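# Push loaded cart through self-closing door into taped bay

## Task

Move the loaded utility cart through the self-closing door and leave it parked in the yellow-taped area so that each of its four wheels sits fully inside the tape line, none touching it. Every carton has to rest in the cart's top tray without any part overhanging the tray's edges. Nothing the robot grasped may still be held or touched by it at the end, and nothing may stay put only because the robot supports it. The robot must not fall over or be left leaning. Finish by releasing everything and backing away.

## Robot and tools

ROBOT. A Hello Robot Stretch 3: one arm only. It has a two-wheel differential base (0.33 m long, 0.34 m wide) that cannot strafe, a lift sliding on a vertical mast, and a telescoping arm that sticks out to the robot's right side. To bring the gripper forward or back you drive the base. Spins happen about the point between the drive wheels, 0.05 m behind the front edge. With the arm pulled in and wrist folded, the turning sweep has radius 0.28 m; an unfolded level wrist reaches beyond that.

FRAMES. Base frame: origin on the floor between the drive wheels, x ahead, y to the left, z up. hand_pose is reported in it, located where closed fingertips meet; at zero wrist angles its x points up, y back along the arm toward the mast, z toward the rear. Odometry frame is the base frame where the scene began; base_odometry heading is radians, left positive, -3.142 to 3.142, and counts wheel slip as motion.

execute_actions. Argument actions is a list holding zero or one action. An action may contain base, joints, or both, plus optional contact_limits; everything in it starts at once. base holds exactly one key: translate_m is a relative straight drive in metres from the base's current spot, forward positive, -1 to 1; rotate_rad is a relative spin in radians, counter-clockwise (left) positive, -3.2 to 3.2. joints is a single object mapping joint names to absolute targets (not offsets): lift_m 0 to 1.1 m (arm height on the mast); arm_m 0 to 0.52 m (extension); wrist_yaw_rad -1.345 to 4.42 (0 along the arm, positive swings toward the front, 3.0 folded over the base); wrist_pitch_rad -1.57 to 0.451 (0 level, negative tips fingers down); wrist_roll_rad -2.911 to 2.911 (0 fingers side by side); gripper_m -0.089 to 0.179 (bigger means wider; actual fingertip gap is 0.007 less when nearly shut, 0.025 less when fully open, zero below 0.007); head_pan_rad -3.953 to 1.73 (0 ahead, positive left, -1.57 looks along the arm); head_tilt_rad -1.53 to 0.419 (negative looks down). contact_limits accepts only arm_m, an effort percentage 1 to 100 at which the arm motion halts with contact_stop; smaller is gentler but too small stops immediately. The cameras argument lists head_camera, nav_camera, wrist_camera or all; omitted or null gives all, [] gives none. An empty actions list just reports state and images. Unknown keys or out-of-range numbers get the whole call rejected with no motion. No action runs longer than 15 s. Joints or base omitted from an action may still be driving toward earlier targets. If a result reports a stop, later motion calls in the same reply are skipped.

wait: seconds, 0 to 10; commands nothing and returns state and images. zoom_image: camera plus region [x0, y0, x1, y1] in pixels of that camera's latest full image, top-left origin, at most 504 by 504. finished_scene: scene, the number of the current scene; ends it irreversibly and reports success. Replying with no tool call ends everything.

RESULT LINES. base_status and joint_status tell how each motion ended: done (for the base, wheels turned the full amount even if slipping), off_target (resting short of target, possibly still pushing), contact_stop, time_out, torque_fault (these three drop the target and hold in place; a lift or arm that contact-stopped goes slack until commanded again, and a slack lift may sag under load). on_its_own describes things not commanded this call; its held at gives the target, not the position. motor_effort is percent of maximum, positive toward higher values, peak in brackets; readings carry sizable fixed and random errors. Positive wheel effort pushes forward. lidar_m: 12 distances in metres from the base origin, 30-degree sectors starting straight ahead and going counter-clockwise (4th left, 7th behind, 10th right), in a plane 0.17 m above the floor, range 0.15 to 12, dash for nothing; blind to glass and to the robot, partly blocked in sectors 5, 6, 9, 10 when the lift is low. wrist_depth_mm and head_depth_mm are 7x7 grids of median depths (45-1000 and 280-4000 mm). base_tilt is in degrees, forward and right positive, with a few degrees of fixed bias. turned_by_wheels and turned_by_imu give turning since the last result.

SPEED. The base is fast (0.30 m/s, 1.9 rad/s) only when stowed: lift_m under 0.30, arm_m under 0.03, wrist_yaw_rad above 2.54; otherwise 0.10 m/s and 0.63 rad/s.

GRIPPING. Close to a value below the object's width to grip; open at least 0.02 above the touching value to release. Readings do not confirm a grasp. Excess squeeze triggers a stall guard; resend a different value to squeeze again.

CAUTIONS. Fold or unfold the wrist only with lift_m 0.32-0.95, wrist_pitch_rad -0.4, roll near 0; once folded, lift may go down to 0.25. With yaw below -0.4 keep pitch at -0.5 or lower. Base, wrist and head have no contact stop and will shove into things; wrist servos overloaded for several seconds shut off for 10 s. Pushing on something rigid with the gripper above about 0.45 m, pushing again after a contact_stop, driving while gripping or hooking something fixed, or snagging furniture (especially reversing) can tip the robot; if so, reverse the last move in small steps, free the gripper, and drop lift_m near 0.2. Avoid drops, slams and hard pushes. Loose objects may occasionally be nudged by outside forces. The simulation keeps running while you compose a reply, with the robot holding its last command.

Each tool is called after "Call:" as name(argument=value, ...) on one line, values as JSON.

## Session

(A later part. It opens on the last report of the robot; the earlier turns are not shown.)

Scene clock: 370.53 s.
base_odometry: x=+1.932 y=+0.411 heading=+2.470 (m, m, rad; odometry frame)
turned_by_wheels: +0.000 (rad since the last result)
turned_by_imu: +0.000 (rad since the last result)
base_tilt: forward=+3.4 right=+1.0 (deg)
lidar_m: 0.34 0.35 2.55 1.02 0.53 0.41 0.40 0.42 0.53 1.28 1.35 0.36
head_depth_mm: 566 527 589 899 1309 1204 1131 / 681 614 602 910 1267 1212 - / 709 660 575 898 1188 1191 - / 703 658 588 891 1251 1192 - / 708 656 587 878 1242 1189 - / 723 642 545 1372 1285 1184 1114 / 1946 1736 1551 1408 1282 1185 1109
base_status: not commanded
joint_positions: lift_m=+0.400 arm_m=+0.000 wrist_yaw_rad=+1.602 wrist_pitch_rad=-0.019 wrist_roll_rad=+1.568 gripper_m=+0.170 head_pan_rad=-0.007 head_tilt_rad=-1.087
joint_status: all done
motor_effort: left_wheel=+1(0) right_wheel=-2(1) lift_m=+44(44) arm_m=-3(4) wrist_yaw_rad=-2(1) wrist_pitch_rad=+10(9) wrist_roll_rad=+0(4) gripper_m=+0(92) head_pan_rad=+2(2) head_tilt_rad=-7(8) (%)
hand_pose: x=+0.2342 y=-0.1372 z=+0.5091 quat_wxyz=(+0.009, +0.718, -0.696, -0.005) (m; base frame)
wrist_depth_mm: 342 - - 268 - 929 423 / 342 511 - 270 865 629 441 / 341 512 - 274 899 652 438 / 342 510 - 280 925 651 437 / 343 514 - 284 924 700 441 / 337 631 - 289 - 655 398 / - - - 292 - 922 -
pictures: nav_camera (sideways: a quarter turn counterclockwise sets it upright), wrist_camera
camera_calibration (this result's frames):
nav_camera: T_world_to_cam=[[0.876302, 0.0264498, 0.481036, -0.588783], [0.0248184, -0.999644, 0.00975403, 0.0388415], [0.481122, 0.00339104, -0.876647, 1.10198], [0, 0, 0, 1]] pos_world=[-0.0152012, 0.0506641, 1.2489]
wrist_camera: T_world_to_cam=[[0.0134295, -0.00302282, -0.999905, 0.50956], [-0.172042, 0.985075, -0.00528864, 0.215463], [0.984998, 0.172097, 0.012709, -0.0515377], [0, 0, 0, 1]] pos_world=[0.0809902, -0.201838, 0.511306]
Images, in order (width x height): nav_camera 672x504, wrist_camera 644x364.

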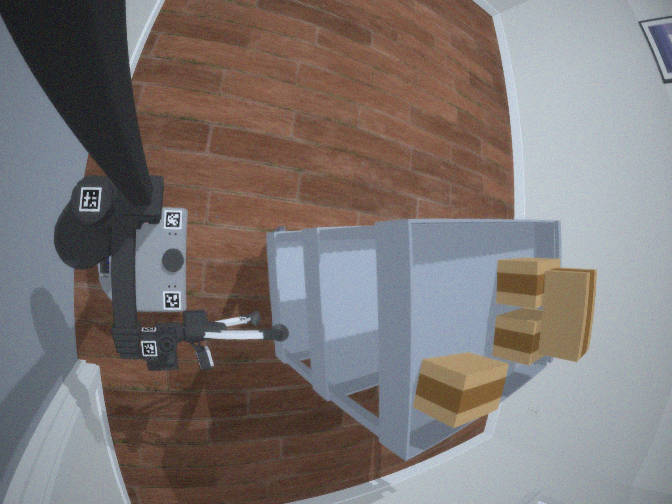

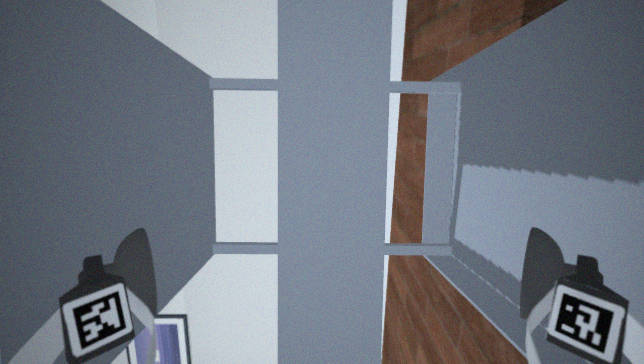

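Call:
execute_actions(actions=[{"base":{"translate_m":0.17}}], cameras=[])

Call:
execute_actions(actions=[{"joints":{"gripper_m":0.04,"head_pan_rad":-2.2,"head_tilt_rad":-1.2}}], cameras=["wrist_camera"])

Call:
execute_actions(actions=[{"base":{"translate_m":-0.28}}], cameras=["nav_camera","wrist_camera"])

Scene clock: 377.03 s.
base_odometry: x=+1.799 y=+0.517 heading=+2.470 (m, m, rad; odometry frame)
turned_by_wheels: +0.000 (rad since the last result)
turned_by_imu: -0.001 (rad since the last result)
base_tilt: forward=+3.2 right=+1.1 (deg)
lidar_m: 0.17 0.18 2.53 1.55 0.64 0.58 0.57 0.60 0.74 1.29 0.27 0.18
head_depth_mm: 711 519 463 525 812 1200 1129 / 564 639 585 533 762 1200 - / 563 639 592 534 631 1181 - / 549 625 588 532 506 1164 - / 556 631 587 531 504 1157 - / 712 651 584 522 497 1184 1113 / 1921 1696 1529 1386 1273 1179 1107
base_status: done
joint_positions: lift_m=+0.400 arm_m=+0.000 wrist_yaw_rad=+1.602 wrist_pitch_rad=-0.019 wrist_roll_rad=+1.568 gripper_m=+0.170 head_pan_rad=-0.007 head_tilt_rad=-1.087
joint_status: not commanded
motor_effort: left_wheel=+0(3) right_wheel=-2(3) lift_m=+43(44) arm_m=-3(4) wrist_yaw_rad=-2(2) wrist_pitch_rad=+9(10) wrist_roll_rad=+1(1) gripper_m=+1(1) head_pan_rad=+3(3) head_tilt_rad=-8(9) (%)
hand_pose: x=+0.2342 y=-0.1373 z=+0.5091 quat_wxyz=(+0.009, +0.718, -0.696, -0.005) (m; base frame)
wrist_depth_mm: 341 - 103 104 104 105 423 / 341 505 106 105 106 541 440 / 343 508 107 107 107 540 440 / 344 511 109 109 109 537 438 / 344 510 110 110 111 112 438 / 335 636 112 112 113 603 401 / - - 114 114 114 533 -
pictures: none
No camera images: the call's "cameras" was empty. Leave "cameras" out to get every camera's image.

Scene clock: 379.40 s.
base_odometry: x=+1.799 y=+0.517 heading=+2.470 (m, m, rad; odometry frame)
turned_by_wheels: +0.000 (rad since the last result)
turned_by_imu: -0.001 (rad since the last result)
base_tilt: forward=+3.4 right=+1.0 (deg)
lidar_m: 0.19 0.19 2.55 1.55 0.64 0.58 0.57 0.60 0.74 1.29 0.29 0.20
head_depth_mm: 689 791 927 1121 1279 - - / 691 877 1091 1330 1290 - - / 757 914 1194 1367 1294 - 1112 / 897 1107 1415 1361 - - 1108 / 1084 1412 1459 1352 - 1166 1111 / 1371 1562 1454 1346 1269 1174 972 / 1401 1549 1447 1346 1254 1019 688
base_status: not commanded
joint_positions: lift_m=+0.400 arm_m=+0.000 wrist_yaw_rad=+1.603 wrist_pitch_rad=-0.029 wrist_roll_rad=+1.573 gripper_m=+0.044 head_pan_rad=-2.194 head_tilt_rad=-1.186
joint_status: gripper_m off_target (ended at +0.044, target +0.040); the others done
motor_effort: left_wheel=+0(2) right_wheel=+0(10) lift_m=+43(44) arm_m=-3(3) wrist_yaw_rad=-3(3) wrist_pitch_rad=+14(18) wrist_roll_rad=-2(2) gripper_m=-20(99) head_pan_rad=-3(33) head_tilt_rad=-9(23) (%)
hand_pose: x=+0.2339 y=-0.1369 z=+0.5066 quat_wxyz=(+0.010, +0.718, -0.696, -0.011) (m; base frame)
wrist_depth_mm: 349 - 116 116 117 809 399 / 350 519 118 118 119 589 431 / 349 524 120 120 121 601 431 / 350 521 122 122 123 593 431 / 350 521 124 124 125 603 431 / 350 490 126 127 128 - 430 / 352 472 128 129 130 980 410
pictures: wrist_camera
camera_calibration (this result's frames):
wrist_camera: T_world_to_cam=[[0.00323286, 0.00249284, -0.999992, 0.510237], [-0.172928, 0.984933, 0.00189625, 0.211671], [0.984929, 0.17292, 0.00361523, -0.0465085], [0, 0, 0, 1]] pos_world=[0.0807619, -0.201712, 0.509999]
Images, in order (width x height): wrist_camera 644x364.

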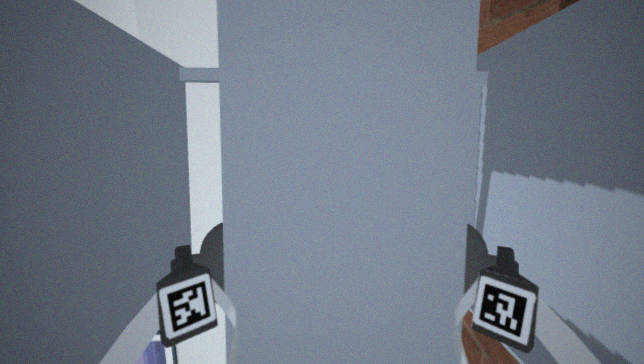

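Scene clock: 383.33 s.
base_odometry: x=+2.018 y=+0.343 heading=+2.470 (m, m, rad; odometry frame)
turned_by_wheels: +0.000 (rad since the last result)
turned_by_imu: -0.001 (rad since the last result)
base_tilt: forward=+3.2 right=+1.1 (deg)
lidar_m: 0.21 0.22 2.55 0.66 0.39 0.30 0.29 0.30 0.44 1.05 0.30 0.22
head_depth_mm: 344 393 460 552 675 - - / 388 451 541 677 866 - - / 441 530 659 875 1151 - 1113 / 510 631 827 1221 - - 1105 / 504 627 852 1316 - 1169 1113 / 532 792 1342 1344 1274 1169 971 / 758 1257 1442 1343 1257 1018 683
base_status: done
joint_positions: lift_m=+0.400 arm_m=+0.000 wrist_yaw_rad=+1.586 wrist_pitch_rad=-0.040 wrist_roll_rad=+1.576 gripper_m=+0.044 head_pan_rad=-2.194 head_tilt_rad=-1.186
joint_status: not commanded
on_its_own: wrist_yaw_rad is at rest, and its effort (+15) is outside its rest range (-12 to +12)
motor_effort: left_wheel=-1(7) right_wheel=-2(25) lift_m=+42(42) arm_m=-3(3) wrist_yaw_rad=+15(16) wrist_pitch_rad=+20(21) wrist_roll_rad=-3(3) gripper_m=-24(26) head_pan_rad=-2(4) head_tilt_rad=-9(9) (%)
hand_pose: x=+0.2337 y=-0.1413 z=+0.5038 quat_wxyz=(+0.013, +0.712, -0.702, -0.016) (m; base frame)
wrist_depth_mm: 358 635 119 120 121 572 422 / 358 538 123 123 124 628 428 / 357 538 126 126 128 628 423 / 356 534 130 130 131 632 426 / 357 533 133 134 135 586 426 / 359 496 136 137 139 537 424 / 357 498 141 141 143 963 407
pictures: nav_camera (sideways: a quarter turn counterclockwise sets it upright), wrist_camera
camera_calibration (this result's frames):
nav_camera: T_world_to_cam=[[-0.509931, -0.765524, 0.392357, -0.464822], [-0.830684, 0.556705, 0.00657295, 0.0482026], [-0.223459, -0.322573, -0.919789, 1.16233], [0, 0, 0, 1]] pos_world=[0.0627479, -0.00772891, 1.25116]
wrist_camera: T_world_to_cam=[[-0.00743611, 0.00526169, -0.999959, 0.510393], [-0.156046, 0.987729, 0.00635776, 0.210098], [0.987722, 0.156087, -0.00652379, -0.0434248], [0, 0, 0, 1]] pos_world=[0.0794718, -0.203427, 0.508752]
Images, in order (width x height): nav_camera 672x504, wrist_camera 644x364.

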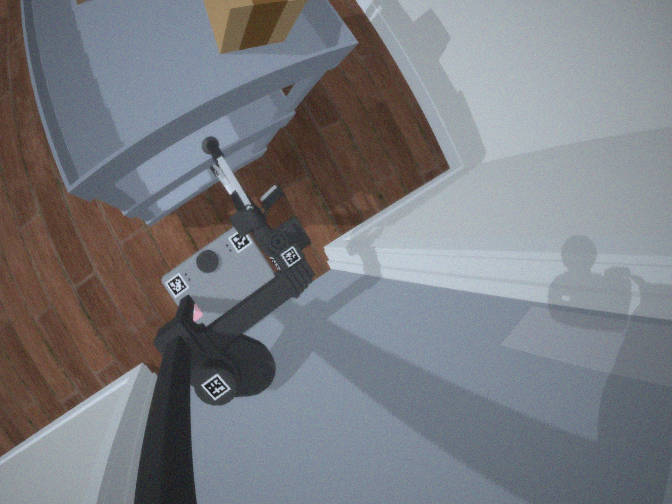

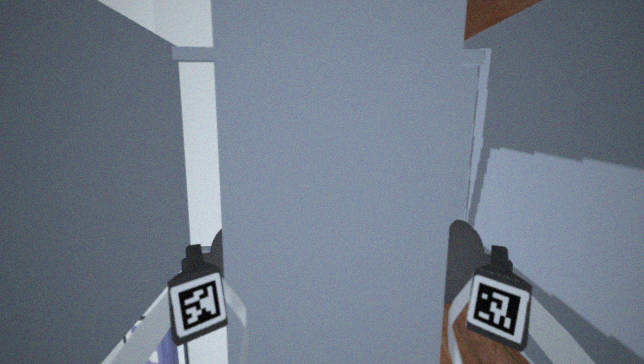

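Call:
execute_actions(actions=[{"base":{"translate_m":-0.15},"joints":{"gripper_m":0.03}}], cameras=["nav_camera"])

Call:
execute_actions(actions=[{"base":{"translate_m":-0.2}}], cameras=["nav_camera","wrist_camera"])

Scene clock: 388.73 s.
base_odometry: x=+2.136 y=+0.250 heading=+2.470 (m, m, rad; odometry frame)
turned_by_wheels: +0.000 (rad since the last result)
turned_by_imu: -0.001 (rad since the last result)
base_tilt: forward=+3.3 right=+1.1 (deg)
lidar_m: 0.22 0.24 2.57 0.46 0.30 0.27 0.27 0.34 0.42 0.42 0.29 0.23
head_depth_mm: 446 488 535 596 649 - - / 545 604 681 780 912 - - / 1717 1592 982 1133 1273 - 1109 / 1664 1584 1455 1358 - - 1109 / 1591 1574 1446 1310 - 1170 1111 / 471 551 710 1088 1270 1168 973 / 420 512 696 1341 1249 1024 689
base_status: done
joint_positions: lift_m=+0.400 arm_m=+0.000 wrist_yaw_rad=+1.584 wrist_pitch_rad=-0.040 wrist_roll_rad=+1.571 gripper_m=+0.041 head_pan_rad=-2.194 head_tilt_rad=-1.186
joint_status: gripper_m off_target (ended at +0.041, target +0.030)
on_its_own: gripper_m is held at +0.040, not at your +0.030, by its stall guard, which is still easing; wrist_yaw_rad is at rest, and its effort (+17) is outside its rest range (-12 to +12)
motor_effort: left_wheel=-4(17) right_wheel=-3(24) lift_m=+42(42) arm_m=-3(4) wrist_yaw_rad=+17(17) wrist_pitch_rad=+20(20) wrist_roll_rad=-1(3) gripper_m=-13(87) head_pan_rad=-3(2) head_tilt_rad=-9(10) (%)
hand_pose: x=+0.2337 y=-0.1417 z=+0.5039 quat_wxyz=(+0.015, +0.712, -0.702, -0.014) (m; base frame)
wrist_depth_mm: 354 533 110 110 111 555 427 / 356 531 114 115 116 592 425 / 357 538 120 120 121 621 423 / 356 539 125 125 127 626 425 / 356 536 131 131 133 585 424 / 358 497 136 138 140 535 421 / 357 - 146 145 147 967 406
pictures: nav_camera (sideways: a quarter turn counterclockwise sets it upright)
camera_calibration (this result's frames):
nav_camera: T_world_to_cam=[[-0.510404, -0.765318, 0.392143, -0.464539], [-0.83038, 0.557159, 0.00656534, 0.0482106], [-0.22351, -0.322276, -0.919881, 1.16245], [0, 0, 0, 1]] pos_world=[0.0627505, -0.00775037, 1.25117]
Images, in order (width x height): nav_camera 672x504.

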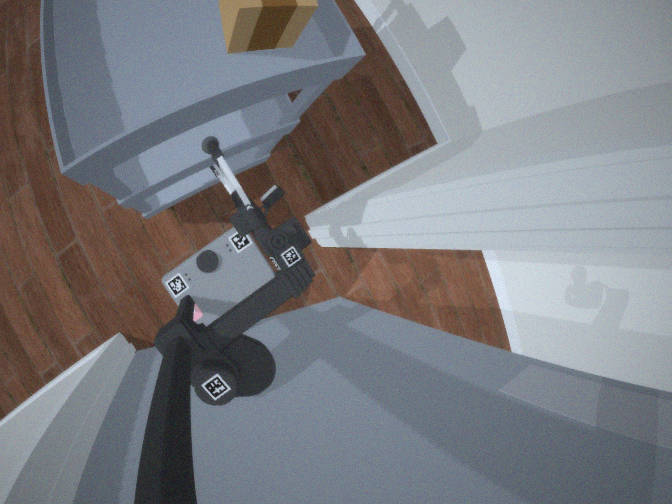

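Scene clock: 391.77 s.
base_odometry: x=+2.292 y=+0.125 heading=+2.470 (m, m, rad; odometry frame)
turned_by_wheels: +0.000 (rad since the last result)
turned_by_imu: -0.001 (rad since the last result)
base_tilt: forward=+3.3 right=+1.1 (deg)
lidar_m: 0.24 0.28 0.48 0.29 0.25 0.25 0.29 0.49 1.28 0.40 0.28 0.24
head_depth_mm: 1765 1608 1468 807 736 - - / 1744 1610 1477 1330 1154 - - / 1720 1595 1471 1367 1288 - 1108 / 1667 1591 1460 1362 - - 1108 / 1565 1574 1462 1357 - 1171 1113 / 1450 1569 1449 1343 1255 1161 1094 / 1359 1525 1451 916 1110 1030 954
base_status: done
joint_positions: lift_m=+0.400 arm_m=+0.000 wrist_yaw_rad=+1.584 wrist_pitch_rad=-0.040 wrist_roll_rad=+1.569 gripper_m=+0.044 head_pan_rad=-2.194 head_tilt_rad=-1.186
joint_status: not commanded
on_its_own: gripper_m is held at +0.043, not at your +0.030, by its stall guard, which is not easing now; wrist_yaw_rad is at rest, and its effort (+17) is outside its rest range (-12 to +12)
motor_effort: left_wheel=-4(12) right_wheel=-4(17) lift_m=+42(43) arm_m=-4(4) wrist_yaw_rad=+17(18) wrist_pitch_rad=+20(20) wrist_roll_rad=+0(1) gripper_m=-24(25) head_pan_rad=-3(2) head_tilt_rad=-9(9) (%)
hand_pose: x=+0.2337 y=-0.1417 z=+0.5039 quat_wxyz=(+0.015, +0.712, -0.702, -0.013) (m; base frame)
wrist_depth_mm: 355 533 95 96 96 100 426 / 357 540 101 102 103 518 427 / 356 536 109 109 110 547 425 / 356 537 118 117 118 583 426 / 357 537 127 127 128 584 424 / 359 - 135 137 139 514 427 / 358 - 155 150 154 943 398
pictures: nav_camera (sideways: a quarter turn counterclockwise sets it upright), wrist_camera
camera_calibration (this result's frames):
nav_camera: T_world_to_cam=[[-0.510404, -0.765318, 0.392143, -0.464539], [-0.83038, 0.557159, 0.00656533, 0.0482106], [-0.22351, -0.322276, -0.919881, 1.16245], [0, 0, 0, 1]] pos_world=[0.0627505, -0.00775036, 1.25117]
wrist_camera: T_world_to_cam=[[-0.00724378, -0.00196136, -0.999972, 0.509356], [-0.154788, 0.987947, -0.000816486, 0.213847], [0.987921, 0.154778, -0.00746006, -0.043131], [0, 0, 0, 1]] pos_world=[0.0794006, -0.203594, 0.509195]
Images, in order (width x height): nav_camera 672x504, wrist_camera 644x364.

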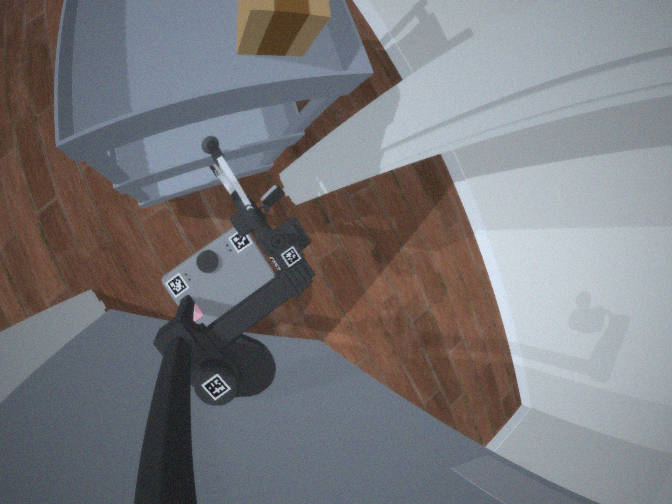

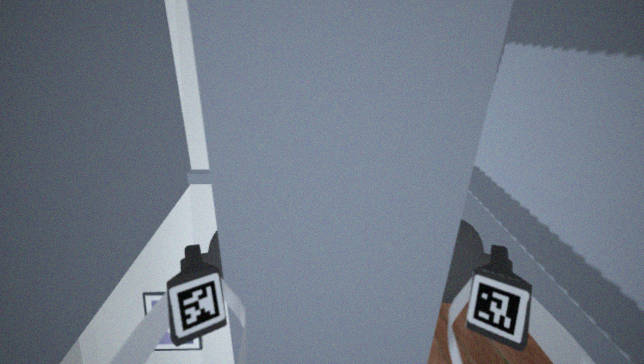

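Call:
execute_actions(actions=[{"base":{"translate_m":-0.2},"joints":{"head_pan_rad":-0.3}}], cameras=["nav_camera"])

Call:
execute_actions(actions=[{"base":{"translate_m":-0.2}}], cameras=["nav_camera"])

Scene clock: 397.40 s.
base_odometry: x=+2.449 y=+0.001 heading=+2.470 (m, m, rad; odometry frame)
turned_by_wheels: +0.000 (rad since the last result)
turned_by_imu: -0.001 (rad since the last result)
base_tilt: forward=+3.2 right=+1.2 (deg)
lidar_m: 0.25 0.31 0.33 0.24 0.23 0.24 0.32 1.67 1.27 0.71 0.27 0.25
head_depth_mm: 491 451 510 642 1277 1196 1126 / 600 461 522 840 1243 - 1107 / 633 595 549 839 1142 - - / 627 593 546 834 1234 1222 - / 626 589 546 833 1220 1203 - / 638 587 542 785 1249 1182 1102 / 620 562 533 1300 1253 1173 807
base_status: done
joint_positions: lift_m=+0.400 arm_m=+0.000 wrist_yaw_rad=+1.582 wrist_pitch_rad=-0.039 wrist_roll_rad=+1.569 gripper_m=+0.044 head_pan_rad=-0.307 head_tilt_rad=-1.186
joint_status: all done
on_its_own: gripper_m is held at +0.043, not at your +0.030, by its stall guard, which is not easing now; wrist_yaw_rad is at rest, and its effort (+20) is outside its rest range (-12 to +12)
motor_effort: left_wheel=-4(13) right_wheel=-8(18) lift_m=+42(42) arm_m=-4(3) wrist_yaw_rad=+20(22) wrist_pitch_rad=+19(20) wrist_roll_rad=+0(0) gripper_m=-24(23) head_pan_rad=+2(34) head_tilt_rad=-9(9) (%)
hand_pose: x=+0.2337 y=-0.1423 z=+0.5040 quat_wxyz=(+0.015, +0.711, -0.703, -0.013) (m; base frame)
wrist_depth_mm: 352 532 86 87 88 90 428 / 358 532 93 94 95 98 427 / 357 536 101 102 103 520 427 / 354 538 112 111 112 581 425 / 357 535 124 123 124 549 427 / 358 - 135 137 138 473 427 / 358 - - 154 160 958 389
pictures: nav_camera (sideways: a quarter turn counterclockwise sets it upright)
camera_calibration (this result's frames):
nav_camera: T_world_to_cam=[[0.886295, -0.246566, 0.392029, -0.472911], [-0.270707, -0.962639, 0.0065613, 0.0448019], [0.375765, -0.11194, -0.91993, 1.15886], [0, 0, 0, 1]] pos_world=[-0.00419179, 0.0562473, 1.25117]
Images, in order (width x height): nav_camera 672x504.

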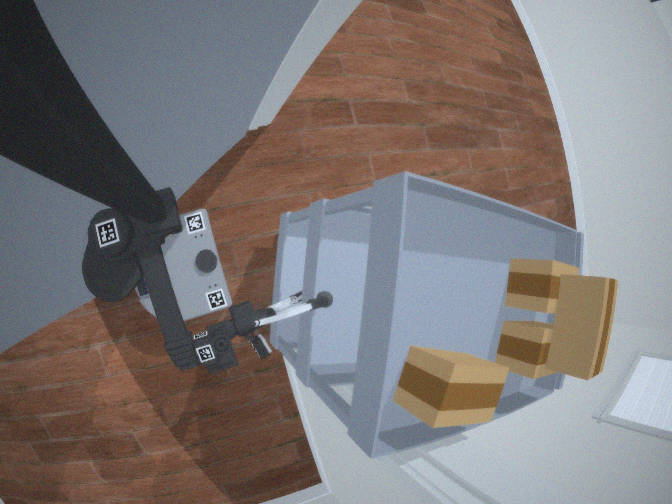

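Scene clock: 400.43 s.
base_odometry: x=+2.605 y=-0.123 heading=+2.470 (m, m, rad; odometry frame)
turned_by_wheels: +0.000 (rad since the last result)
turned_by_imu: -0.001 (rad since the last result)
base_tilt: forward=+3.2 right=+0.9 (deg)
lidar_m: 0.22 0.24 0.28 0.22 0.22 0.24 1.71 1.66 1.26 1.23 0.29 0.23
head_depth_mm: 548 461 547 1336 1288 1200 1128 / 488 459 524 848 1276 - 1104 / 594 511 542 836 1251 - - / 621 591 546 642 1233 1219 - / 625 590 544 522 1121 1200 - / 602 587 541 516 1224 1178 982 / 621 584 540 511 1254 1063 709
base_status: done
joint_positions: lift_m=+0.400 arm_m=+0.000 wrist_yaw_rad=+1.595 wrist_pitch_rad=-0.039 wrist_roll_rad=+1.574 gripper_m=+0.044 head_pan_rad=-0.307 head_tilt_rad=-1.186
joint_status: not commanded
on_its_own: gripper_m is held at +0.043, not at your +0.030, by its stall guard, which is not easing now
motor_effort: left_wheel=-1(10) right_wheel=-4(18) lift_m=+42(42) arm_m=-2(3) wrist_yaw_rad=+6(21) wrist_pitch_rad=+19(19) wrist_roll_rad=-2(2) gripper_m=-23(23) head_pan_rad=+2(2) head_tilt_rad=-8(9) (%)
hand_pose: x=+0.2337 y=-0.1390 z=+0.5040 quat_wxyz=(+0.013, +0.715, -0.698, -0.015) (m; base frame)
wrist_depth_mm: 357 540 108 108 109 552 424 / 354 534 113 113 114 589 426 / 355 536 118 118 119 582 424 / 358 535 124 124 125 617 428 / 357 535 130 130 131 585 427 / 359 500 136 137 138 543 423 / 359 - 145 144 146 952 410
pictures: nav_camera (sideways: a quarter turn counterclockwise sets it upright)
camera_calibration (this result's frames):
nav_camera: T_world_to_cam=[[0.886295, -0.246566, 0.392029, -0.472911], [-0.270707, -0.96264, 0.0065613, 0.0448019], [0.375765, -0.11194, -0.91993, 1.15886], [0, 0, 0, 1]] pos_world=[-0.00419178, 0.0562473, 1.25117]
Images, in order (width x height): nav_camera 672x504.

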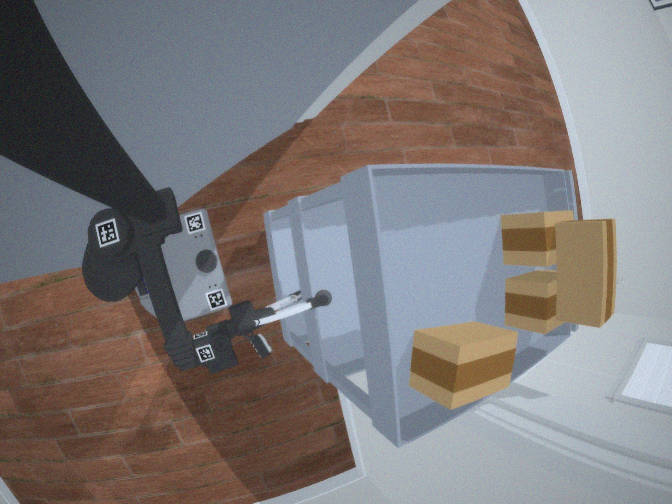

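Call:
execute_actions(actions=[{"base":{"translate_m":-0.4},"joints":{"head_pan_rad":-3.6,"head_tilt_rad":-0.9}}], cameras=["nav_camera"])

Call:
execute_actions(actions=[{"base":{"translate_m":-0.3},"joints":{"head_pan_rad":1.4}}], cameras=["nav_camera","head_camera"])

Scene clock: 407.70 s.
base_odometry: x=+2.919 y=-0.372 heading=+2.471 (m, m, rad; odometry frame)
turned_by_wheels: +0.000 (rad since the last result)
turned_by_imu: -0.002 (rad since the last result)
base_tilt: forward=+3.2 right=+1.0 (deg)
lidar_m: 0.16 0.16 0.19 0.17 1.76 1.34 1.31 1.39 1.24 1.21 0.34 0.19
head_depth_mm: 1574 1905 1890 1638 - 1203 1120 / 1480 1769 1883 1604 1431 - 1103 / 1413 1675 1865 1606 1401 1281 - / 1340 1561 1783 1616 1389 - - / 1281 1488 1739 1597 1393 - - / 1222 1414 1674 1590 1392 1236 1150 / 1174 1341 1578 1586 1390 1235 1110
base_status: done
joint_positions: lift_m=+0.400 arm_m=+0.000 wrist_yaw_rad=+1.614 wrist_pitch_rad=-0.040 wrist_roll_rad=+1.583 gripper_m=+0.044 head_pan_rad=-3.593 head_tilt_rad=-0.902
joint_status: all done
on_its_own: gripper_m is held at +0.043, not at your +0.030, by its stall guard, which is not easing now; wrist_yaw_rad is at rest, and its effort (-15) is outside its rest range (-12 to +12)
motor_effort: left_wheel=+0(8) right_wheel=-4(16) lift_m=+42(43) arm_m=-2(4) wrist_yaw_rad=-15(15) wrist_pitch_rad=+20(20) wrist_roll_rad=-6(6) gripper_m=-25(24) head_pan_rad=-3(36) head_tilt_rad=+1(29) (%)
hand_pose: x=+0.2335 y=-0.1340 z=+0.5039 quat_wxyz=(+0.011, +0.722, -0.692, -0.018) (m; base frame)
wrist_depth_mm: 673 - 147 147 150 788 377 / 358 - 145 146 147 840 406 / 357 539 144 143 145 609 422 / 357 535 141 141 143 618 425 / 356 531 139 139 141 587 425 / 355 499 136 138 139 553 427 / 355 479 135 136 137 620 409
pictures: nav_camera (sideways: a quarter turn counterclockwise sets it upright)
camera_calibration (this result's frames):
nav_camera: T_world_to_cam=[[-0.709381, 0.307772, 0.634078, -0.778489], [0.409549, 0.912157, 0.0154404, 0.0290886], [-0.573626, 0.270639, -0.773115, 0.97383], [0, 0, 0, 1]] pos_world=[-0.00554418, -0.050493, 1.24606]
Images, in order (width x height): nav_camera 672x504.

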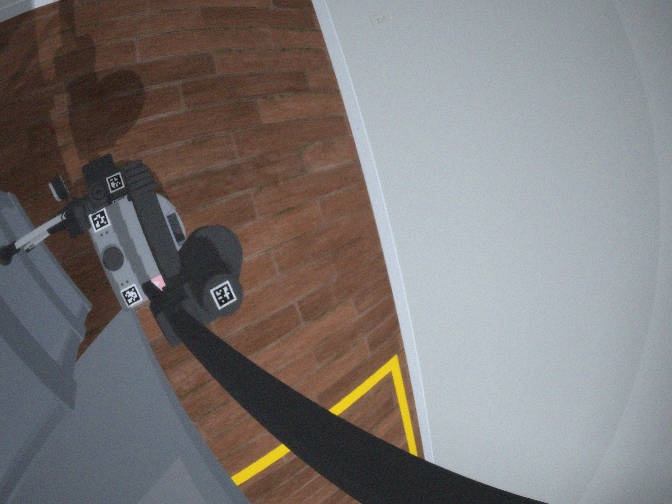

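Scene clock: 411.73 s.
base_odometry: x=+3.154 y=-0.559 heading=+2.471 (m, m, rad; odometry frame)
turned_by_wheels: +0.000 (rad since the last result)
turned_by_imu: -0.001 (rad since the last result)
base_tilt: forward=+3.3 right=+1.1 (deg)
lidar_m: 0.16 0.16 1.68 2.59 1.36 1.04 1.02 1.07 1.22 1.19 0.34 0.19
head_depth_mm: 2192 2163 1893 1618 1404 1248 412 / 2534 2279 1883 1611 1404 1251 655 / 2459 2260 1877 1604 1397 1235 1115 / 2448 2250 1877 1602 1396 1241 1131 / 2390 2265 1863 1604 1392 1241 1145 / 2350 2246 1858 1588 1388 1238 - / 2325 2214 1856 1593 1382 1276 -
base_status: done
joint_positions: lift_m=+0.400 arm_m=+0.000 wrist_yaw_rad=+1.583 wrist_pitch_rad=-0.039 wrist_roll_rad=+1.579 gripper_m=+0.044 head_pan_rad=+1.393 head_tilt_rad=-0.901
joint_status: all done
on_its_own: gripper_m is held at +0.043, not at your +0.030, by its stall guard, which is not easing now; wrist_yaw_rad is at rest, and its effort (+19) is outside its rest range (-12 to +12)
motor_effort: left_wheel=-2(9) right_wheel=-4(28) lift_m=+43(42) arm_m=-2(2) wrist_yaw_rad=+19(21) wrist_pitch_rad=+19(20) wrist_roll_rad=-4(6) gripper_m=-23(25) head_pan_rad=+3(33) head_tilt_rad=+1(1) (%)
hand_pose: x=+0.2337 y=-0.1420 z=+0.5041 quat_wxyz=(+0.012, +0.711, -0.703, -0.016) (m; base frame)
wrist_depth_mm: 925 928 960 150 153 879 557 / 357 - - 148 150 885 407 / 358 529 145 145 147 585 426 / 355 532 142 142 144 628 426 / 355 538 139 140 141 588 425 / 355 492 136 137 139 548 427 / 355 480 135 135 136 651 407
pictures: head_camera (sideways: a quarter turn clockwise sets it upright), nav_camera (sideways: a quarter turn counterclockwise sets it upright)
camera_calibration (this result's frames):
head_camera: T_world_to_cam=[[-0.159495, -0.786901, -0.596111, 0.802083], [-0.975983, 0.216455, -0.0245998, 0.0354181], [0.148389, 0.577871, -0.802525, 0.996354], [0, 0, 0, 1]] pos_world=[0.0146479, 0.0477297, 1.2786]
nav_camera: T_world_to_cam=[[0.104537, 0.765474, 0.634919, -0.78455], [0.988884, -0.147881, 0.0154725, 0.0255129], [0.105736, 0.626244, -0.772424, 0.968787], [0, 0, 0, 1]] pos_world=[-0.0456504, -0.00237156, 1.24604]
Images, in order (width x height): head_camera 896x504, nav_camera 672x504.

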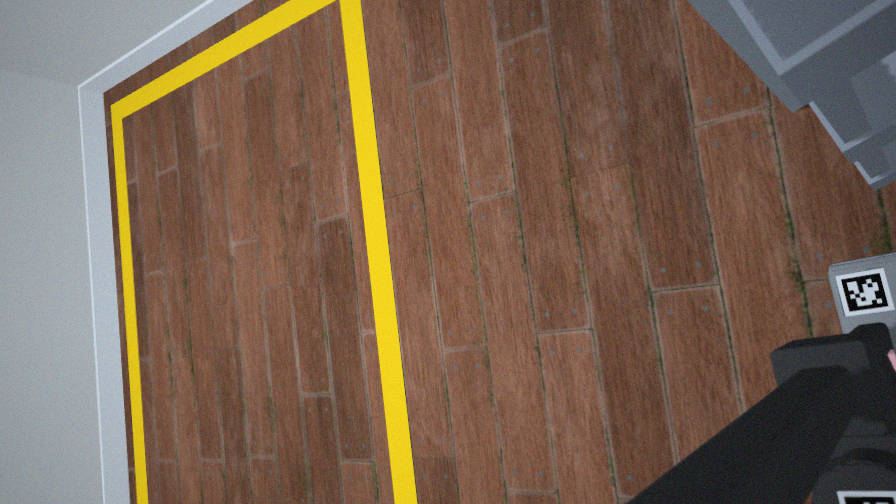

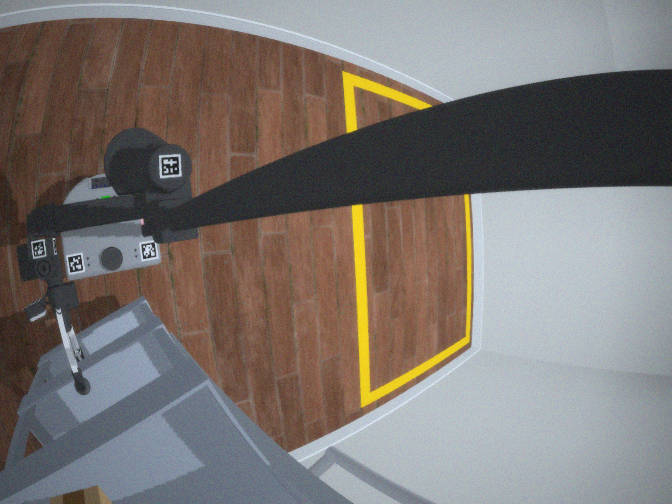

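Call:
execute_actions(actions=[{"base":{"translate_m":-0.35},"joints":{"head_pan_rad":0.3,"head_tilt_rad":-1.1}}], cameras=[])

Call:
execute_actions(actions=[{"base":{"rotate_rad":-0.4}}], cameras=["nav_camera"])

Call:
execute_actions(actions=[{"base":{"translate_m":-0.2}}], cameras=["nav_camera"])

Scene clock: 420.33 s.
base_odometry: x=+3.428 y=-0.776 heading=+2.471 (m, m, rad; odometry frame)
turned_by_wheels: +0.000 (rad since the last result)
turned_by_imu: -0.002 (rad since the last result)
base_tilt: forward=+3.2 right=+1.1 (deg)
lidar_m: 0.20 0.20 2.21 2.14 0.90 0.69 0.67 0.71 1.02 1.17 0.30 0.21
head_depth_mm: 547 633 596 539 510 1074 1115 / 575 631 595 537 509 1162 1103 / 731 660 592 534 735 1169 - / 689 657 580 534 804 1177 - / 1615 1749 1553 532 1245 1193 - / 1680 1743 1554 1412 1292 1184 - / 1756 1734 1553 1408 1287 1181 1119
base_status: done
joint_positions: lift_m=+0.400 arm_m=+0.000 wrist_yaw_rad=+1.591 wrist_pitch_rad=-0.039 wrist_roll_rad=+1.572 gripper_m=+0.044 head_pan_rad=+0.307 head_tilt_rad=-1.087
joint_status: all done
on_its_own: gripper_m is held at +0.043, not at your +0.030, by its stall guard, which is not easing now
motor_effort: left_wheel=-2(7) right_wheel=-2(15) lift_m=+42(43) arm_m=-2(2) wrist_yaw_rad=+10(19) wrist_pitch_rad=+19(20) wrist_roll_rad=-1(4) gripper_m=-25(24) head_pan_rad=-4(33) head_tilt_rad=-9(34) (%)
hand_pose: x=+0.2337 y=-0.1399 z=+0.5040 quat_wxyz=(+0.014, +0.714, -0.700, -0.014) (m; base frame)
wrist_depth_mm: 355 - 125 126 127 897 402 / 357 529 127 128 129 592 425 / 355 539 130 130 131 618 424 / 357 536 132 132 134 624 425 / 355 539 134 134 136 585 425 / 357 497 135 137 139 546 424 / 359 483 139 139 141 956 407
pictures: none
No camera images: the call's "cameras" was empty. Leave "cameras" out to get every camera's image.

Scene clock: 421.93 s.
base_odometry: x=+3.428 y=-0.776 heading=+2.071 (m, m, rad; odometry frame)
turned_by_wheels: -0.400 (rad since the last result)
turned_by_imu: -0.396 (rad since the last result)
base_tilt: forward=+3.3 right=+1.1 (deg)
lidar_m: 0.15 1.60 1.63 2.61 1.54 0.81 0.67 0.67 0.75 1.17 0.44 0.17
head_depth_mm: 684 643 512 523 510 1202 1117 / 544 621 594 537 497 1180 1109 / 537 628 591 536 494 1157 - / 526 581 588 534 488 1063 - / 538 607 587 532 486 903 - / 693 652 586 546 1259 1185 - / 664 859 1529 1406 1287 1183 1123
base_status: done
joint_positions: lift_m=+0.400 arm_m=+0.000 wrist_yaw_rad=+1.632 wrist_pitch_rad=-0.039 wrist_roll_rad=+1.576 gripper_m=+0.044 head_pan_rad=+0.307 head_tilt_rad=-1.087
joint_status: not commanded
on_its_own: gripper_m is held at +0.043, not at your +0.030, by its stall guard, which is not easing now; wrist_yaw_rad is at rest, and its effort (-34) is outside its rest range (-12 to +12)
motor_effort: left_wheel=+4(9) right_wheel=-4(17) lift_m=+42(43) arm_m=+2(3) wrist_yaw_rad=-34(57) wrist_pitch_rad=+19(20) wrist_roll_rad=-3(3) gripper_m=-23(23) head_pan_rad=-3(3) head_tilt_rad=-9(9) (%)
hand_pose: x=+0.2332 y=-0.1290 z=+0.5039 quat_wxyz=(+0.013, +0.728, -0.685, -0.016) (m; base frame)
wrist_depth_mm: - - - 174 179 897 607 / 364 - - 165 171 888 393 / 358 - - 157 160 577 426 / 357 534 754 150 153 625 425 / 356 544 144 143 145 585 425 / 357 497 136 137 139 555 426 / 356 494 132 132 133 679 408
pictures: nav_camera (sideways: a quarter turn counterclockwise sets it upright)
camera_calibration (this result's frames):
nav_camera: T_world_to_cam=[[0.825064, 0.295691, 0.481494, -0.589068], [0.3323, -0.943123, 0.00977067, 0.0369442], [0.456997, 0.151939, -0.876395, 1.1018], [0, 0, 0, 1]] pos_world=[-0.0297792, 0.0416182, 1.24889]
Images, in order (width x height): nav_camera 672x504.

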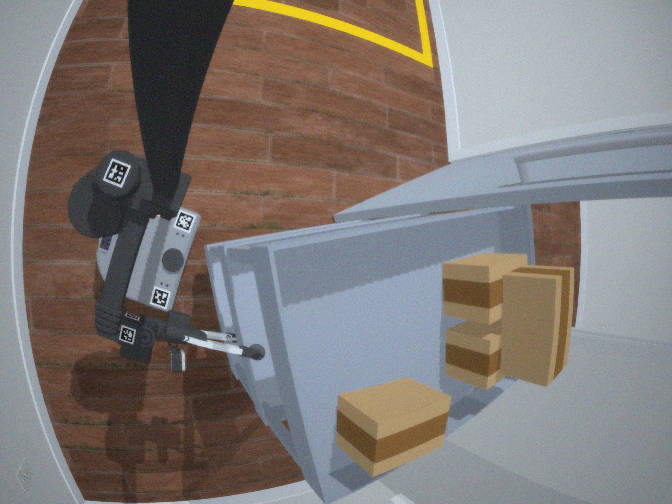

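Scene clock: 424.97 s.
base_odometry: x=+3.524 y=-0.952 heading=+2.071 (m, m, rad; odometry frame)
turned_by_wheels: +0.000 (rad since the last result)
turned_by_imu: -0.001 (rad since the last result)
base_tilt: forward=+3.2 right=+1.0 (deg)
lidar_m: 0.17 0.17 1.84 2.55 1.11 0.58 0.48 0.48 0.54 0.86 0.33 0.20
head_depth_mm: 548 632 595 539 510 1165 1113 / 545 631 593 537 506 1120 1113 / 558 628 591 535 507 1168 - / 727 656 589 533 506 1164 - / 1436 1667 587 518 504 1192 - / 1537 1729 1559 1410 1286 1190 - / 1602 1728 1557 1406 1284 1188 1124
base_status: done
joint_positions: lift_m=+0.400 arm_m=+0.000 wrist_yaw_rad=+1.633 wrist_pitch_rad=-0.038 wrist_roll_rad=+1.572 gripper_m=+0.044 head_pan_rad=+0.307 head_tilt_rad=-1.087
joint_status: not commanded
on_its_own: wrist_yaw_rad is held at +1.650, not at your +1.600, by its stall guard, which is not easing now; gripper_m is held at +0.043, not at your +0.030, by its stall guard, which is not easing now; wrist_yaw_rad is at rest, and its effort (+19) is outside its rest range (-12 to +12)
motor_effort: left_wheel=-1(2) right_wheel=-3(17) lift_m=+43(42) arm_m=+2(2) wrist_yaw_rad=+19(35) wrist_pitch_rad=+19(20) wrist_roll_rad=-1(4) gripper_m=-25(24) head_pan_rad=-3(3) head_tilt_rad=-9(9) (%)
hand_pose: x=+0.2333 y=-0.1290 z=+0.5042 quat_wxyz=(+0.014, +0.729, -0.685, -0.014) (m; base frame)
wrist_depth_mm: 365 - 136 137 138 903 394 / 355 577 136 137 138 592 427 / 354 531 136 137 138 629 428 / 356 532 136 137 138 629 427 / 357 534 136 137 138 583 423 / 358 498 135 137 138 551 423 / 358 480 136 137 138 580 405
pictures: nav_camera (sideways: a quarter turn counterclockwise sets it upright)
camera_calibration (this result's frames):
nav_camera: T_world_to_cam=[[0.825078, 0.29566, 0.481489, -0.589061], [0.332263, -0.943136, 0.00977049, 0.0369447], [0.456998, 0.15192, -0.876398, 1.10181], [0, 0, 0, 1]] pos_world=[-0.0297779, 0.0416195, 1.24889]
Images, in order (width x height): nav_camera 672x504.

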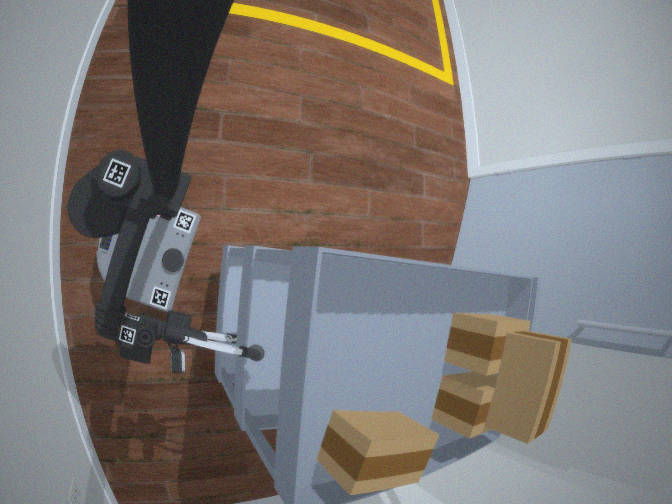

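Call:
execute_actions(actions=[{"base":{"rotate_rad":0.6},"joints":{"wrist_yaw_rad":1.1}}], cameras=[])

Call:
execute_actions(actions=[{"base":{"rotate_rad":0.6},"joints":{"wrist_yaw_rad":0.5}}], cameras=[])

Call:
execute_actions(actions=[{"base":{"rotate_rad":0.7},"joints":{"wrist_yaw_rad":-0.3,"head_pan_rad":-1.5}}], cameras=["nav_camera"])

Call:
execute_actions(actions=[{"base":{"translate_m":0.4}}], cameras=["nav_camera"])

Scene clock: 435.53 s.
base_odometry: x=+3.524 y=-0.952 heading=+2.671 (m, m, rad; odometry frame)
turned_by_wheels: +0.600 (rad since the last result)
turned_by_imu: +0.590 (rad since the last result)
base_tilt: forward=+3.3 right=+1.1 (deg)
lidar_m: 0.26 1.89 2.53 0.99 0.56 0.48 0.48 0.55 0.95 0.44 0.28 0.26
head_depth_mm: 1605 1750 595 538 793 783 1112 / 1689 1767 1576 521 813 1086 - / 1796 1767 1584 1419 1107 1181 1135 / 1865 1763 1576 1420 1298 1193 - / 1924 1740 1558 1419 1291 1207 - / 1964 1744 1556 1407 1291 1188 - / 1959 1728 1556 1398 1288 1182 1124
base_status: done
joint_positions: lift_m=+0.400 arm_m=+0.000 wrist_yaw_rad=+1.084 wrist_pitch_rad=-0.036 wrist_roll_rad=+1.577 gripper_m=+0.044 head_pan_rad=+0.307 head_tilt_rad=-1.087
joint_status: all done
on_its_own: gripper_m is held at +0.043, not at your +0.030, by its stall guard, which is not easing now; wrist_yaw_rad is at rest, and its effort (+17) is outside its rest range (-12 to +12)
motor_effort: left_wheel=-3(10) right_wheel=+6(23) lift_m=+42(42) arm_m=-2(3) wrist_yaw_rad=+17(85) wrist_pitch_rad=+18(20) wrist_roll_rad=-4(14) gripper_m=-23(23) head_pan_rad=-3(3) head_tilt_rad=-8(9) (%)
hand_pose: x=+0.2043 y=-0.2643 z=+0.5049 quat_wxyz=(+0.007, +0.516, -0.856, -0.017) (m; base frame)
wrist_depth_mm: 354 - 127 128 129 922 395 / 353 532 128 129 130 596 428 / 355 529 129 129 131 628 428 / 354 527 130 131 132 631 426 / 356 533 131 132 133 612 427 / 354 490 132 133 134 558 426 / 355 475 133 134 135 754 410
pictures: none
No camera images: the call's "cameras" was empty. Leave "cameras" out to get every camera's image.

Scene clock: 437.43 s.
base_odometry: x=+3.524 y=-0.952 heading=-3.013 (m, m, rad; odometry frame)
turned_by_wheels: +0.600 (rad since the last result)
turned_by_imu: +0.589 (rad since the last result)
base_tilt: forward=+3.2 right=+1.1 (deg)
lidar_m: 1.97 2.54 0.89 0.54 0.48 0.48 0.57 1.05 1.23 0.36 0.35 0.37
head_depth_mm: 1996 1774 1582 1429 1306 1050 1015 / 2007 1778 1583 1436 1303 1188 1133 / 1984 1759 1569 1423 1306 1199 1139 / 1986 1757 1574 1425 1297 1192 - / 1979 1745 1564 1420 1292 1206 - / 1960 1729 1564 1410 1293 1185 - / 1958 1721 1553 1402 1290 1184 1123
base_status: done
joint_positions: lift_m=+0.400 arm_m=+0.000 wrist_yaw_rad=+0.480 wrist_pitch_rad=-0.037 wrist_roll_rad=+1.579 gripper_m=+0.044 head_pan_rad=+0.307 head_tilt_rad=-1.087
joint_status: all done
on_its_own: gripper_m is held at +0.043, not at your +0.030, by its stall guard, which is not easing now; wrist_yaw_rad is at rest, and its effort (+21) is outside its rest range (-12 to +12)
motor_effort: left_wheel=-4(10) right_wheel=+7(22) lift_m=+42(43) arm_m=+1(3) wrist_yaw_rad=+21(70) wrist_pitch_rad=+19(19) wrist_roll_rad=-4(11) gripper_m=-23(22) head_pan_rad=-3(3) head_tilt_rad=-8(8) (%)
hand_pose: x=+0.0966 y=-0.3712 z=+0.5044 quat_wxyz=(+0.001, +0.238, -0.971, -0.019) (m; base frame)
wrist_depth_mm: 353 - 119 119 120 543 410 / 354 533 121 122 123 629 426 / 354 536 125 125 126 631 427 / 353 531 128 128 129 634 429 / 354 532 131 131 132 609 425 / 354 492 133 134 136 551 426 / 355 499 138 138 139 966 407
pictures: none
No camera images: the call's "cameras" was empty. Leave "cameras" out to get every camera's image.

Scene clock: 439.50 s.
base_odometry: x=+3.524 y=-0.952 heading=-2.313 (m, m, rad; odometry frame)
turned_by_wheels: +0.700 (rad since the last result)
turned_by_imu: +0.691 (rad since the last result)
base_tilt: forward=+3.2 right=+1.0 (deg)
lidar_m: 2.32 0.72 0.50 0.48 0.49 0.65 1.23 0.42 0.38 0.38 0.46 2.22
head_depth_mm: 714 632 560 881 1280 1204 1139 / 712 663 572 896 1168 1208 - / 735 661 586 909 1177 - - / 720 658 597 918 1249 - - / 1591 635 696 944 1288 1193 1103 / 1670 1712 1525 1410 1285 1188 1106 / 1679 1731 1541 1406 1285 1185 1097
base_status: done
joint_positions: lift_m=+0.400 arm_m=+0.000 wrist_yaw_rad=-0.322 wrist_pitch_rad=-0.042 wrist_roll_rad=+1.577 gripper_m=+0.044 head_pan_rad=-1.493 head_tilt_rad=-1.087
joint_status: wrist_yaw_rad off_target (ended at -0.322, target -0.300); the others done
on_its_own: gripper_m is held at +0.043, not at your +0.030, by its stall guard, which is not easing now; wrist_yaw_rad is at rest, and its effort (+23) is outside its rest range (-12 to +12)
motor_effort: left_wheel=-4(11) right_wheel=+8(20) lift_m=+42(42) arm_m=-3(5) wrist_yaw_rad=+23(74) wrist_pitch_rad=+21(21) wrist_roll_rad=-3(10) gripper_m=-23(24) head_pan_rad=-3(34) head_tilt_rad=-9(9) (%)
hand_pose: x=-0.1020 y=-0.3870 z=+0.5031 quat_wxyz=(-0.006, -0.160, -0.987, -0.021) (m; base frame)
wrist_depth_mm: 357 639 120 120 121 578 416 / 358 537 123 123 124 628 426 / 357 536 127 126 128 626 426 / 355 538 130 130 131 623 426 / 356 531 133 134 135 586 426 / 357 494 136 137 139 546 427 / 357 500 141 141 143 970 412
pictures: nav_camera (sideways: a quarter turn counterclockwise sets it upright)
camera_calibration (this result's frames):
nav_camera: T_world_to_cam=[[0.100667, -0.87074, 0.48133, -0.584435], [-0.993937, -0.109512, 0.00976472, 0.045042], [0.0442091, -0.479395, -0.876485, 1.10444], [0, 0, 0, 1]] pos_world=[0.0547762, 0.0255039, 1.24889]
Images, in order (width x height): nav_camera 672x504.

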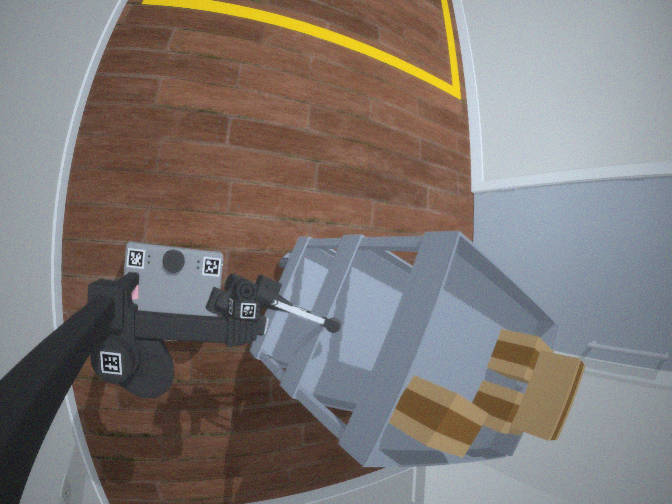

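Scene clock: 445.17 s.
base_odometry: x=+3.253 y=-1.246 heading=-2.313 (m, m, rad; odometry frame)
turned_by_wheels: +0.000 (rad since the last result)
turned_by_imu: -0.001 (rad since the last result)
base_tilt: forward=+3.3 right=+1.1 (deg)
lidar_m: 2.14 0.75 0.53 0.50 0.51 0.67 1.63 0.30 0.30 0.38 1.67 2.20
head_depth_mm: 719 667 596 528 833 1205 1137 / 712 665 561 884 843 1192 - / 1575 658 938 922 1161 - - / 1650 635 932 1211 1312 - - / 1649 1742 1567 1419 1287 1189 1102 / 1650 1740 1553 1416 1290 1188 1096 / 1651 1732 1549 1406 1285 1183 1100
base_status: done
joint_positions: lift_m=+0.400 arm_m=+0.000 wrist_yaw_rad=-0.395 wrist_pitch_rad=-0.040 wrist_roll_rad=+1.580 gripper_m=+0.044 head_pan_rad=-1.493 head_tilt_rad=-1.087
joint_status: not commanded
on_its_own: wrist_yaw_rad is held at -0.402, not at your -0.300, by its stall guard, which is not easing now; gripper_m is held at +0.043, not at your +0.030, by its stall guard, which is not easing now
motor_effort: left_wheel=-2(7) right_wheel=-2(16) lift_m=+42(42) arm_m=-2(2) wrist_yaw_rad=-7(42) wrist_pitch_rad=+20(21) wrist_roll_rad=-5(6) gripper_m=-22(24) head_pan_rad=-2(3) head_tilt_rad=-7(7) (%)
hand_pose: x=-0.1195 y=-0.3805 z=+0.5039 quat_wxyz=(-0.008, -0.196, -0.980, -0.019) (m; base frame)
wrist_depth_mm: 355 433 70 70 71 72 392 / 353 461 77 78 79 79 427 / 352 528 86 87 88 91 429 / 354 533 98 99 100 516 427 / 354 - 116 114 115 504 425 / 354 - 133 135 136 749 406 / 354 - - 165 175 967 376
pictures: nav_camera (sideways: a quarter turn counterclockwise sets it upright)
camera_calibration (this result's frames):
nav_camera: T_world_to_cam=[[0.100336, -0.870786, 0.481316, -0.584415], [-0.993979, -0.109133, 0.00976421, 0.045043], [0.0440251, -0.479398, -0.876493, 1.10445], [0, 0, 0, 1]] pos_world=[0.0547859, 0.0254862, 1.24889]
Images, in order (width x height): nav_camera 672x504.

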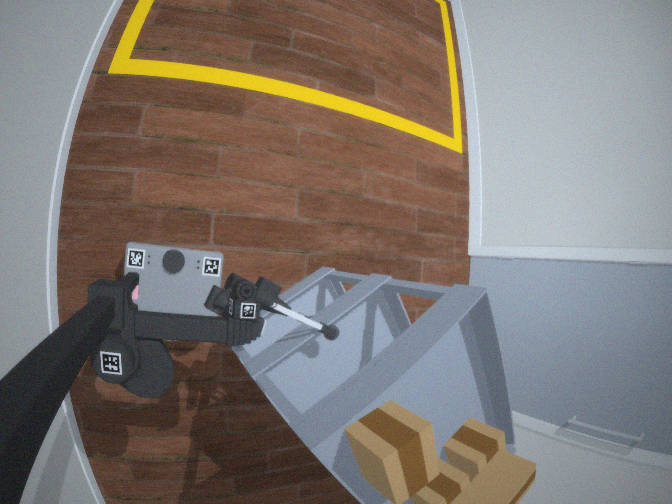

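Call:
execute_actions(actions=[{"base":{"translate_m":0.4},"joints":{"arm_m":0.12,"wrist_yaw_rad":-0.7,"head_pan_rad":-2.0}}], cameras=["nav_camera"])

Call:
execute_actions(actions=[{"base":{"translate_m":0.7}}], cameras=["nav_camera"])

Scene clock: 454.03 s.
base_odometry: x=+2.983 y=-1.541 heading=-2.313 (m, m, rad; odometry frame)
turned_by_wheels: +0.000 (rad since the last result)
turned_by_imu: -0.002 (rad since the last result)
base_tilt: forward=+3.2 right=+1.0 (deg)
lidar_m: 1.75 0.79 0.55 0.52 0.53 0.70 1.70 0.33 0.33 0.56 1.64 1.84
head_depth_mm: 654 543 625 1387 1304 1233 - / 726 519 592 938 1304 1232 - / 749 558 566 835 1261 - - / 746 659 615 918 1191 - - / 722 637 982 1255 1246 1202 1103 / 695 749 1482 1413 1286 1187 1099 / 1522 1729 1555 1415 1280 1185 1098
base_status: done
joint_positions: lift_m=+0.400 arm_m=+0.120 wrist_yaw_rad=-0.721 wrist_pitch_rad=-0.039 wrist_roll_rad=+1.579 gripper_m=+0.044 head_pan_rad=-1.993 head_tilt_rad=-1.087
joint_status: wrist_yaw_rad off_target (ended at -0.721, target -0.700); the others done
on_its_own: gripper_m is held at +0.043, not at your +0.030, by its stall guard, which is not easing now; wrist_yaw_rad is at rest, and its effort (+23) is outside its rest range (-12 to +12)
motor_effort: left_wheel=-5(7) right_wheel=+7(18) lift_m=+43(42) arm_m=-1(10) wrist_yaw_rad=+23(65) wrist_pitch_rad=+19(21) wrist_roll_rad=-4(6) gripper_m=-23(23) head_pan_rad=-3(23) head_tilt_rad=-8(8) (%)
hand_pose: x=-0.1899 y=-0.4566 z=+0.5041 quat_wxyz=(-0.010, -0.353, -0.935, -0.017) (m; base frame)
wrist_depth_mm: 353 433 67 68 68 69 375 / 354 459 75 75 76 76 410 / 352 491 84 84 85 86 427 / 354 534 96 97 98 518 429 / 353 - 113 113 114 502 430 / 355 - 133 135 136 791 406 / 364 - - 168 179 968 373
pictures: nav_camera (sideways: a quarter turn counterclockwise sets it upright)
camera_calibration (this result's frames):
nav_camera: T_world_to_cam=[[-0.329277, -0.812349, 0.481316, -0.581794], [-0.924689, 0.380598, 0.00976421, 0.0446203], [-0.19112, -0.441852, -0.876493, 1.10588], [0, 0, 0, 1]] pos_world=[0.0610448, -0.000965092, 1.24889]
Images, in order (width x height): nav_camera 672x504.

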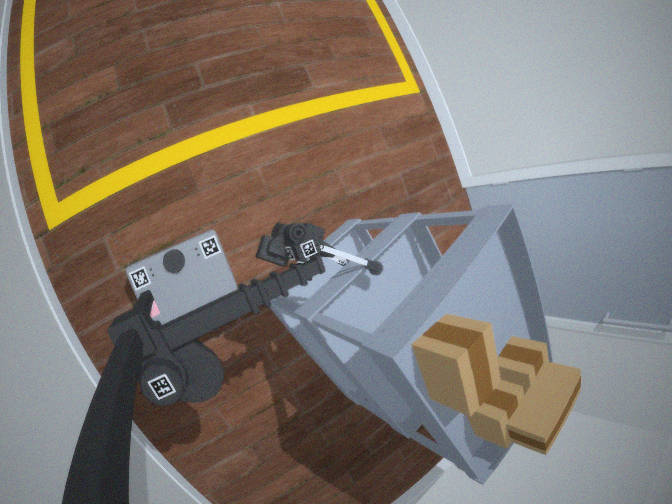

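Scene clock: 462.10 s.
base_odometry: x=+2.509 y=-2.056 heading=-2.314 (m, m, rad; odometry frame)
turned_by_wheels: +0.000 (rad since the last result)
turned_by_imu: -0.001 (rad since the last result)
base_tilt: forward=+3.2 right=+1.0 (deg)
lidar_m: 1.05 0.84 0.59 0.56 0.57 0.75 1.82 0.29 0.32 1.57 1.58 1.11
head_depth_mm: 740 502 551 888 1292 1231 - / 750 544 573 562 1261 1229 - / 724 662 573 885 1120 - - / 711 659 959 1036 1244 - - / 692 767 1030 1409 - 1200 1102 / 1624 1752 1556 1416 1290 1185 1100 / 1564 1701 1551 1409 1286 1183 1094
base_status: done
joint_positions: lift_m=+0.400 arm_m=+0.120 wrist_yaw_rad=-1.004 wrist_pitch_rad=-0.039 wrist_roll_rad=+1.581 gripper_m=+0.044 head_pan_rad=-1.993 head_tilt_rad=-1.087
joint_status: not commanded
on_its_own: wrist_yaw_rad is held at -1.003, not at your -0.700, by its stall guard, which is not easing now; gripper_m is held at +0.043, not at your +0.030, by its stall guard, which is not easing now
motor_effort: left_wheel=-2(8) right_wheel=+3(20) lift_m=+42(42) arm_m=-1(1) wrist_yaw_rad=+1(53) wrist_pitch_rad=+20(19) wrist_roll_rad=-5(5) gripper_m=-23(23) head_pan_rad=-3(3) head_tilt_rad=-8(8) (%)
hand_pose: x=-0.2366 y=-0.4019 z=+0.5040 quat_wxyz=(-0.014, -0.481, -0.876, -0.015) (m; base frame)
wrist_depth_mm: 355 460 76 77 77 78 426 / 355 497 83 84 85 86 429 / 354 532 92 93 94 99 428 / 353 533 103 104 105 554 430 / 353 - 119 117 119 524 427 / 354 - 133 135 137 458 409 / 353 - - 160 167 983 378
pictures: nav_camera (sideways: a quarter turn counterclockwise sets it upright)
camera_calibration (this result's frames):
nav_camera: T_world_to_cam=[[-0.32945, -0.812343, 0.481209, -0.581654], [-0.92462, 0.380767, 0.00976032, 0.0446249], [-0.191157, -0.44172, -0.876552, 1.10596], [0, 0, 0, 1]] pos_world=[0.0610472, -0.000969253, 1.24889]
Images, in order (width x height): nav_camera 672x504.

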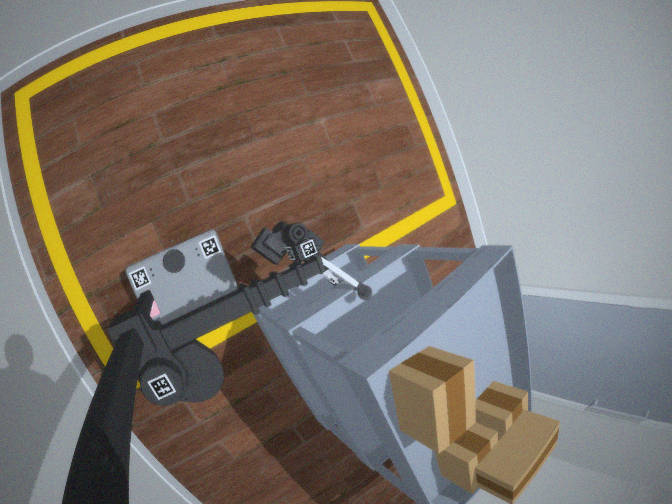

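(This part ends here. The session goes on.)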